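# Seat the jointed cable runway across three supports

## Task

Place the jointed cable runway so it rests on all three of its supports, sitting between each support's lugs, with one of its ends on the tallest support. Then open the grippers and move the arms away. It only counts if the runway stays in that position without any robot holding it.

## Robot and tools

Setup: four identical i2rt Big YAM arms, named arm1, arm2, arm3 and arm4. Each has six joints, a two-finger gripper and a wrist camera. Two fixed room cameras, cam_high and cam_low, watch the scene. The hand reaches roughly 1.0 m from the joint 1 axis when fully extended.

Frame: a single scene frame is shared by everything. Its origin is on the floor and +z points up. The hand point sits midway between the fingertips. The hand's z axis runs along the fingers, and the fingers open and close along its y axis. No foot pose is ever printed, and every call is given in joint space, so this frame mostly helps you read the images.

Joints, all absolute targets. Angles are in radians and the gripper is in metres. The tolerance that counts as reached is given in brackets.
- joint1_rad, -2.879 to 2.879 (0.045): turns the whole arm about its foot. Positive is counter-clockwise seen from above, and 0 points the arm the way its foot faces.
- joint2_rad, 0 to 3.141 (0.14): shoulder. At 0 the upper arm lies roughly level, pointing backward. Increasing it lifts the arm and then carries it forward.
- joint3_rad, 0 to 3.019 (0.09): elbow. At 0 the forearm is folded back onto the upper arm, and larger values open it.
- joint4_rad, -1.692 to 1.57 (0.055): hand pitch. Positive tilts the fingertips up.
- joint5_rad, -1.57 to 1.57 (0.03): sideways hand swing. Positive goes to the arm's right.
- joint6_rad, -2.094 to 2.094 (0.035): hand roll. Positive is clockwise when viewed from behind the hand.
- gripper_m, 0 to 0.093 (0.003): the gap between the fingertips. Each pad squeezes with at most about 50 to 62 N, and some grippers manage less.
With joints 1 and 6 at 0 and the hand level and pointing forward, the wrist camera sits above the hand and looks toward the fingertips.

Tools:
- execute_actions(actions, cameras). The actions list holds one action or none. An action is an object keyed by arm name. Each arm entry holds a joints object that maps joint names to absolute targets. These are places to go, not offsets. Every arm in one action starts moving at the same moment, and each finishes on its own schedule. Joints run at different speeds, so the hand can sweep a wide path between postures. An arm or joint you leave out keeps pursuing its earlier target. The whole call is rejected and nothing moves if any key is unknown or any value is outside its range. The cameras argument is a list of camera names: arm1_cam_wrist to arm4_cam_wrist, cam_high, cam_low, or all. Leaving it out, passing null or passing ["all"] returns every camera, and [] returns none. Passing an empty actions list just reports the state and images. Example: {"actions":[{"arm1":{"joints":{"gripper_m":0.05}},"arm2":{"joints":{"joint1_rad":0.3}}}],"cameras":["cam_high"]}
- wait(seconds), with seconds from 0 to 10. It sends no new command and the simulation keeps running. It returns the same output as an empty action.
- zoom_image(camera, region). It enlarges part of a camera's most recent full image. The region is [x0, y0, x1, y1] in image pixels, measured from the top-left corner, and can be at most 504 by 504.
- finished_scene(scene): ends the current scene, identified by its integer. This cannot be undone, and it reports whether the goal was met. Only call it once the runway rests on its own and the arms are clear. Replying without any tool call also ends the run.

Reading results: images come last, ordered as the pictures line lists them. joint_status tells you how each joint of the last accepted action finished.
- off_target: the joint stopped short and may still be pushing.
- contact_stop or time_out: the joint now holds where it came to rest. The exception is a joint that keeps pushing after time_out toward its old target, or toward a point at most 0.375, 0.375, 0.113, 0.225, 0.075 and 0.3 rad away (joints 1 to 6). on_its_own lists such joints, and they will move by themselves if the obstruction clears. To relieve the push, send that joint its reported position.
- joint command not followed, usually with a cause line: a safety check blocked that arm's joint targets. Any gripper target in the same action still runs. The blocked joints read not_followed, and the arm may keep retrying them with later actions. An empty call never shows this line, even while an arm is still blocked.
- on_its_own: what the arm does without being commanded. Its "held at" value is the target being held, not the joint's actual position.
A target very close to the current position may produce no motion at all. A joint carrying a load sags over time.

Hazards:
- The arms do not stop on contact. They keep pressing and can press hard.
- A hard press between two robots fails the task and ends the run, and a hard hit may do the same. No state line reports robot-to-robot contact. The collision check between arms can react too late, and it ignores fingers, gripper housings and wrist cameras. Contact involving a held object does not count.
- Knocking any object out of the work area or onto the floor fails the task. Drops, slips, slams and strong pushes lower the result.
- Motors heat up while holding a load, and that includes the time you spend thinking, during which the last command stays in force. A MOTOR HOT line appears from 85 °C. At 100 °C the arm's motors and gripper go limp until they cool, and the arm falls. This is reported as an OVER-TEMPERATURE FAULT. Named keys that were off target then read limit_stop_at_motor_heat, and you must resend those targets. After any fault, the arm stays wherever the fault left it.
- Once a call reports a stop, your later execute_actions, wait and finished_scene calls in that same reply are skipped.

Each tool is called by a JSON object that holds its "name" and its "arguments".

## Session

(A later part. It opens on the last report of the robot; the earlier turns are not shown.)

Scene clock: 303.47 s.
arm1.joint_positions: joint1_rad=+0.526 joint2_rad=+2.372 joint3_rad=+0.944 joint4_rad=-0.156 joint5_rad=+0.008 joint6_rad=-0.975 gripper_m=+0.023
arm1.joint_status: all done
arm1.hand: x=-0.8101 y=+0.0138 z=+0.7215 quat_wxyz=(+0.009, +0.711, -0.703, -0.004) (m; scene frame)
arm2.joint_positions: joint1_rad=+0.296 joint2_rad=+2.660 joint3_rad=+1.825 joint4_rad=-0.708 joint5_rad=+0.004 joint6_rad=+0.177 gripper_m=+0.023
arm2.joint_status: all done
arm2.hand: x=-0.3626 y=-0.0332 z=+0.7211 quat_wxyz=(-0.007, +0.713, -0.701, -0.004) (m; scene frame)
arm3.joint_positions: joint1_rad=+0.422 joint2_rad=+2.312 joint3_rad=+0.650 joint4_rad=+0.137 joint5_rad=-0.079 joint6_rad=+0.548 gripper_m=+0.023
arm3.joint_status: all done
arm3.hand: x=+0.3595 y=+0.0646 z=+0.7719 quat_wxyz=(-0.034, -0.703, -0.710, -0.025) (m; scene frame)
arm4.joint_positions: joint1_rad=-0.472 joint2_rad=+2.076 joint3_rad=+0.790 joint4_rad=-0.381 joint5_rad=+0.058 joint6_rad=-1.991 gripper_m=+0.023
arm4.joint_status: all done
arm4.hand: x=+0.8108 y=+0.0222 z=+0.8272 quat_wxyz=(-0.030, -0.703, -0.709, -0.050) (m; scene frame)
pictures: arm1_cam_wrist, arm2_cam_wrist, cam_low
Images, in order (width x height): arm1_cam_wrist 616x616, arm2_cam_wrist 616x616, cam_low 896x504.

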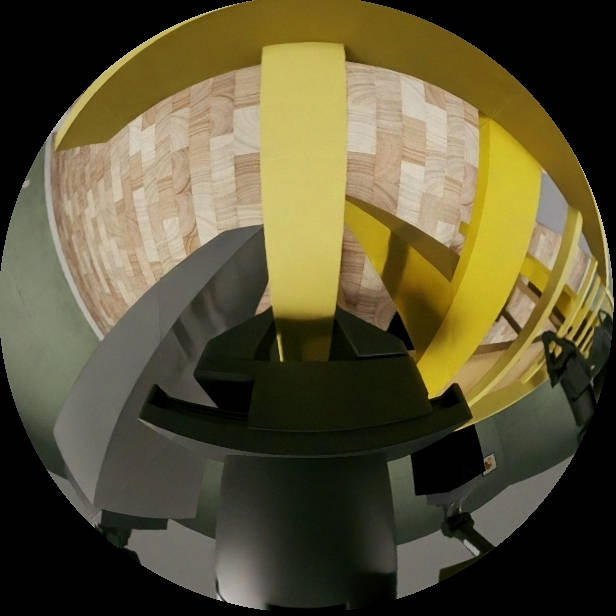

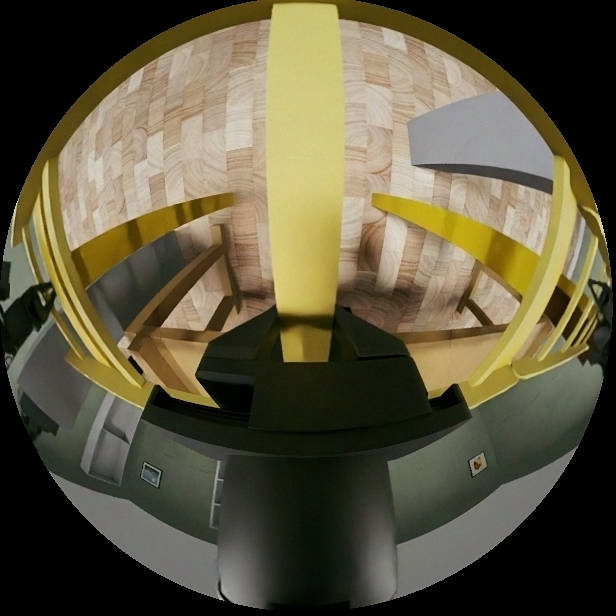

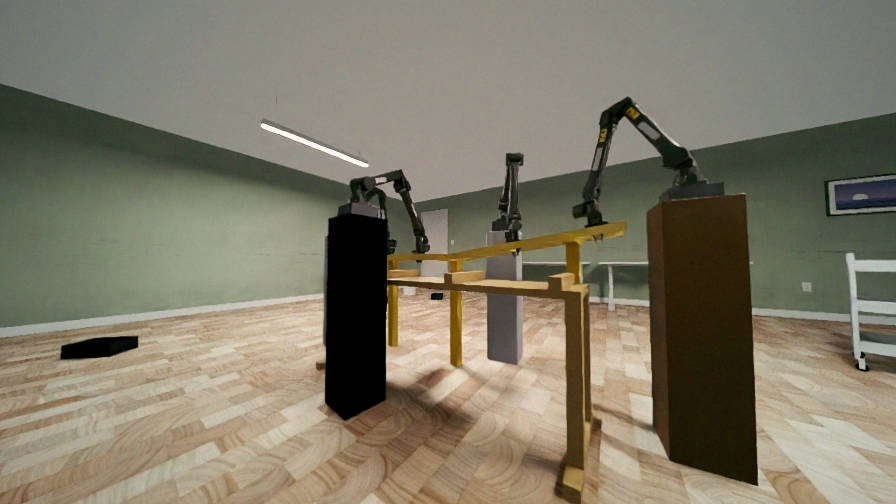

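{"name": "execute_actions", "arguments": {"actions": [{"arm1":{"joints":{"gripper_m":0.075}},"arm2":{"joints":{"gripper_m":0.075}},"arm3":{"joints":{"gripper_m":0.075}},"arm4":{"joints":{"gripper_m":0.075}}}], "cameras": ["cam_low"]}}

{"name": "execute_actions", "arguments": {"actions": [{"arm1":{"joints":{"joint2_rad":2.11,"joint3_rad":0.858,"joint4_rad":-0.325}},"arm2":{"joints":{"joint2_rad":2.47,"joint3_rad":1.75,"joint4_rad":-0.805}},"arm3":{"joints":{"joint2_rad":1.98,"joint3_rad":0.555,"joint4_rad":-0.1}},"arm4":{"joints":{"joint2_rad":1.84,"joint3_rad":0.765,"joint4_rad":-0.57}}}], "cameras": ["cam_low","cam_high"]}}

Scene clock: 309.33 s.
arm1.joint_positions: joint1_rad=+0.526 joint2_rad=+2.372 joint3_rad=+0.947 joint4_rad=-0.155 joint5_rad=+0.004 joint6_rad=-0.975 gripper_m=+0.075
arm1.joint_status: all done
arm1.hand: x=-0.8086 y=+0.0158 z=+0.7217 quat_wxyz=(+0.006, +0.711, -0.704, -0.006) (m; scene frame)
arm2.joint_positions: joint1_rad=+0.296 joint2_rad=+2.660 joint3_rad=+1.825 joint4_rad=-0.708 joint5_rad=+0.003 joint6_rad=+0.189 gripper_m=+0.075
arm2.joint_status: all done
arm2.hand: x=-0.3628 y=-0.0331 z=+0.7214 quat_wxyz=(-0.007, +0.709, -0.706, -0.005) (m; scene frame)
arm3.joint_positions: joint1_rad=+0.422 joint2_rad=+2.312 joint3_rad=+0.650 joint4_rad=+0.137 joint5_rad=-0.079 joint6_rad=+0.548 gripper_m=+0.075
arm3.joint_status: all done
arm3.hand: x=+0.3595 y=+0.0646 z=+0.7719 quat_wxyz=(-0.034, -0.703, -0.710, -0.025) (m; scene frame)
arm4.joint_positions: joint1_rad=-0.472 joint2_rad=+2.075 joint3_rad=+0.790 joint4_rad=-0.381 joint5_rad=+0.059 joint6_rad=-1.990 gripper_m=+0.075
arm4.joint_status: all done
arm4.hand: x=+0.8107 y=+0.0223 z=+0.8273 quat_wxyz=(-0.029, -0.703, -0.709, -0.050) (m; scene frame)
pictures: cam_low
Images, in order (width x height): cam_low 896x504.

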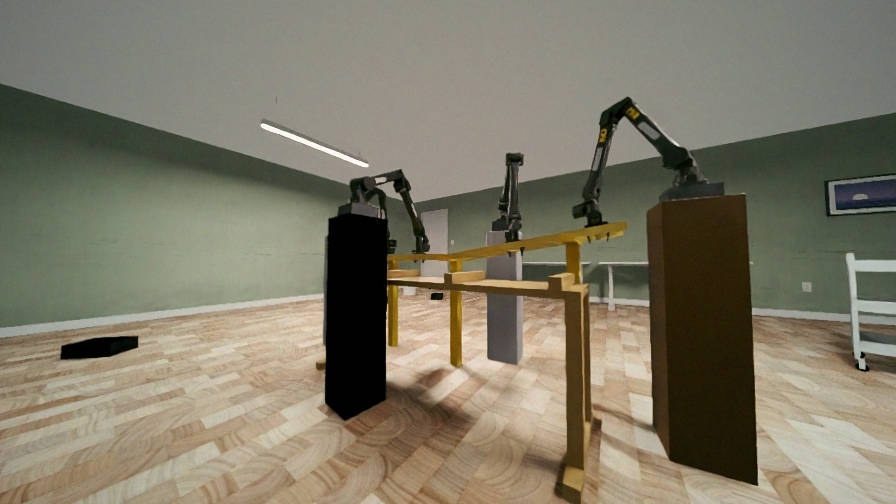

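Scene clock: 310.57 s.
arm1.joint_positions: joint1_rad=+0.526 joint2_rad=+2.099 joint3_rad=+0.861 joint4_rad=-0.316 joint5_rad=+0.004 joint6_rad=-0.978 gripper_m=+0.075
arm1.joint_status: all done
arm1.hand: x=-0.8023 y=+0.0185 z=+0.8169 quat_wxyz=(-0.007, +0.712, -0.703, -0.003) (m; scene frame)
arm2.joint_positions: joint1_rad=+0.296 joint2_rad=+2.454 joint3_rad=+1.745 joint4_rad=-0.796 joint5_rad=+0.003 joint6_rad=+0.190 gripper_m=+0.075
arm2.joint_status: all done
arm2.hand: x=-0.3656 y=-0.0208 z=+0.8286 quat_wxyz=(-0.017, +0.708, -0.706, -0.020) (m; scene frame)
arm3.joint_positions: joint1_rad=+0.422 joint2_rad=+1.975 joint3_rad=+0.551 joint4_rad=-0.088 joint5_rad=-0.079 joint6_rad=+0.548 gripper_m=+0.075
arm3.joint_status: all done
arm3.hand: x=+0.3598 y=+0.0665 z=+0.8626 quat_wxyz=(-0.040, -0.703, -0.710, -0.024) (m; scene frame)
arm4.joint_positions: joint1_rad=-0.472 joint2_rad=+1.822 joint3_rad=+0.761 joint4_rad=-0.556 joint5_rad=+0.059 joint6_rad=-1.990 gripper_m=+0.075
arm4.joint_status: all done
arm4.hand: x=+0.8029 y=+0.0245 z=+0.9107 quat_wxyz=(-0.006, -0.704, -0.709, -0.042) (m; scene frame)
pictures: cam_high, cam_low
Images, in order (width x height): cam_high 896x504, cam_low 896x504.

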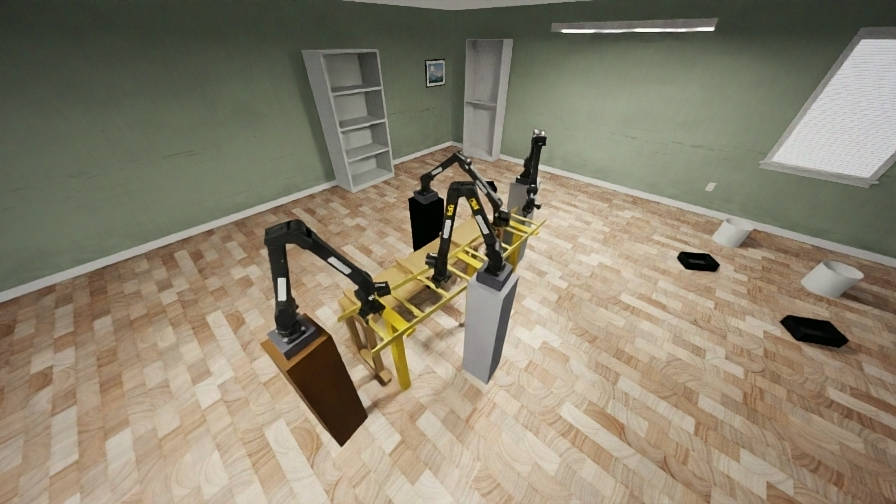

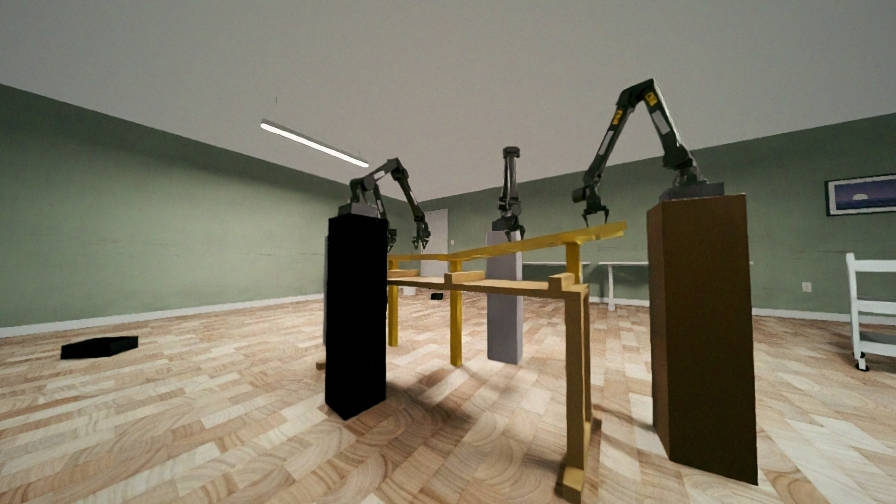

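{"name": "execute_actions", "arguments": {"actions": [{"arm1":{"joints":{"joint2_rad":1.2,"joint3_rad":0.95,"joint4_rad":-0.6}},"arm2":{"joints":{"joint2_rad":1.3,"joint3_rad":1.4,"joint4_rad":-1.0}},"arm3":{"joints":{"joint2_rad":1.1,"joint3_rad":0.8,"joint4_rad":-0.4}},"arm4":{"joints":{"joint2_rad":1.1,"joint3_rad":0.9,"joint4_rad":-0.7}}}], "cameras": ["cam_low","cam_high","arm2_cam_wrist"]}}

{"name": "zoom_image", "arguments": {"camera": "cam_high", "region": [330, 190, 570, 370]}}

Scene clock: 315.50 s.
arm1.joint_positions: joint1_rad=+0.526 joint2_rad=+1.198 joint3_rad=+0.915 joint4_rad=-0.592 joint5_rad=+0.004 joint6_rad=-0.978 gripper_m=+0.075
arm1.joint_status: all done
arm1.hand: x=-0.7392 y=+0.0558 z=+1.2122 quat_wxyz=(-0.333, +0.668, -0.663, +0.058) (m; scene frame)
arm2.joint_positions: joint1_rad=+0.296 joint2_rad=+1.287 joint3_rad=+1.399 joint4_rad=-0.992 joint5_rad=+0.003 joint6_rad=+0.190 gripper_m=+0.075
arm2.joint_status: all done
arm2.hand: x=-0.3405 y=-0.1582 z=+1.3722 quat_wxyz=(-0.188, +0.668, -0.666, -0.274) (m; scene frame)
arm3.joint_positions: joint1_rad=+0.422 joint2_rad=+1.100 joint3_rad=+0.780 joint4_rad=-0.388 joint5_rad=-0.079 joint6_rad=+0.548 gripper_m=+0.075
arm3.joint_status: all done
arm3.hand: x=+0.4449 y=-0.0606 z=+1.2536 quat_wxyz=(-0.417, -0.625, -0.657, +0.069) (m; scene frame)
arm4.joint_positions: joint1_rad=-0.472 joint2_rad=+1.088 joint3_rad=+0.878 joint4_rad=-0.684 joint5_rad=+0.059 joint6_rad=-1.990 gripper_m=+0.075
arm4.joint_status: all done
arm4.hand: x=+0.7318 y=+0.0505 z=+1.2357 quat_wxyz=(+0.324, -0.669, -0.663, +0.088) (m; scene frame)
pictures: arm2_cam_wrist, cam_high, cam_low
Images, in order (width x height): arm2_cam_wrist 616x616, cam_high 896x504, cam_low 896x504.

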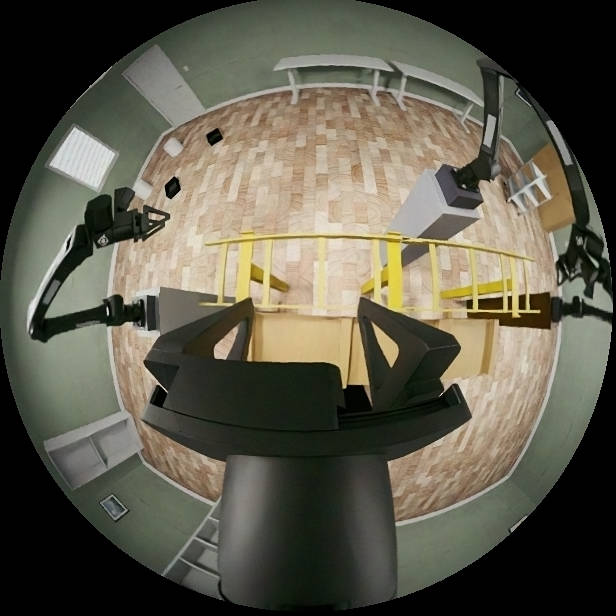

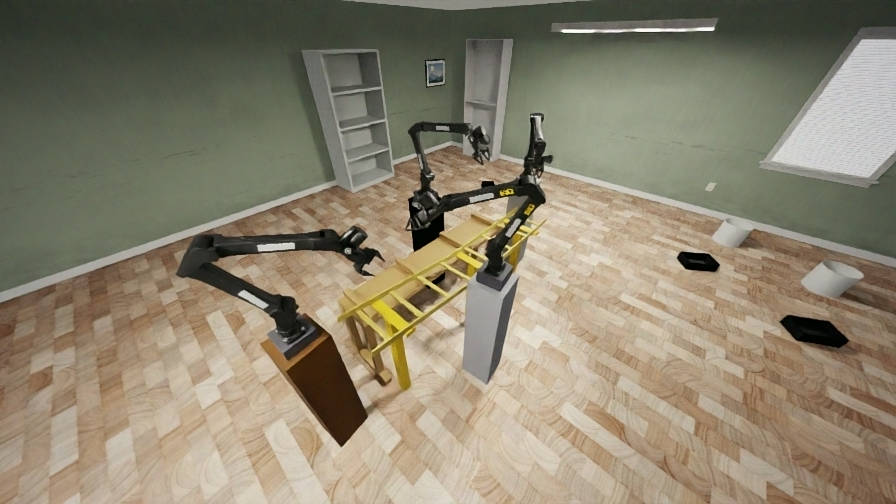

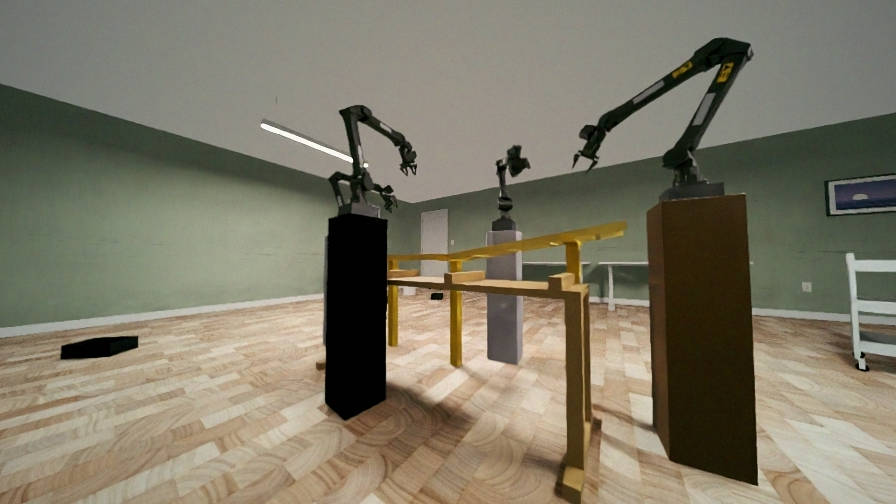

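Region (330, 190, 570, 370) of cam_high's 896x504 image, scaled by 2.100, with more detail than that image has; it fills the top 378 rows of this view, and the rest is white.

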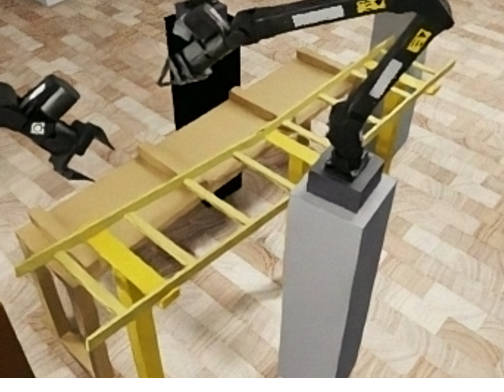

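{"name": "zoom_image", "arguments": {"camera": "arm2_cam_wrist", "region": [190, 210, 550, 330]}}

Region (190, 210, 550, 330) of arm2_cam_wrist's 616x616 image, scaled by 1.400, with more detail than that image has.

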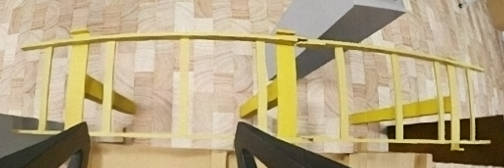

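{"name": "finished_scene", "arguments": {"scene": 1}}

The scene is finished: the task was done.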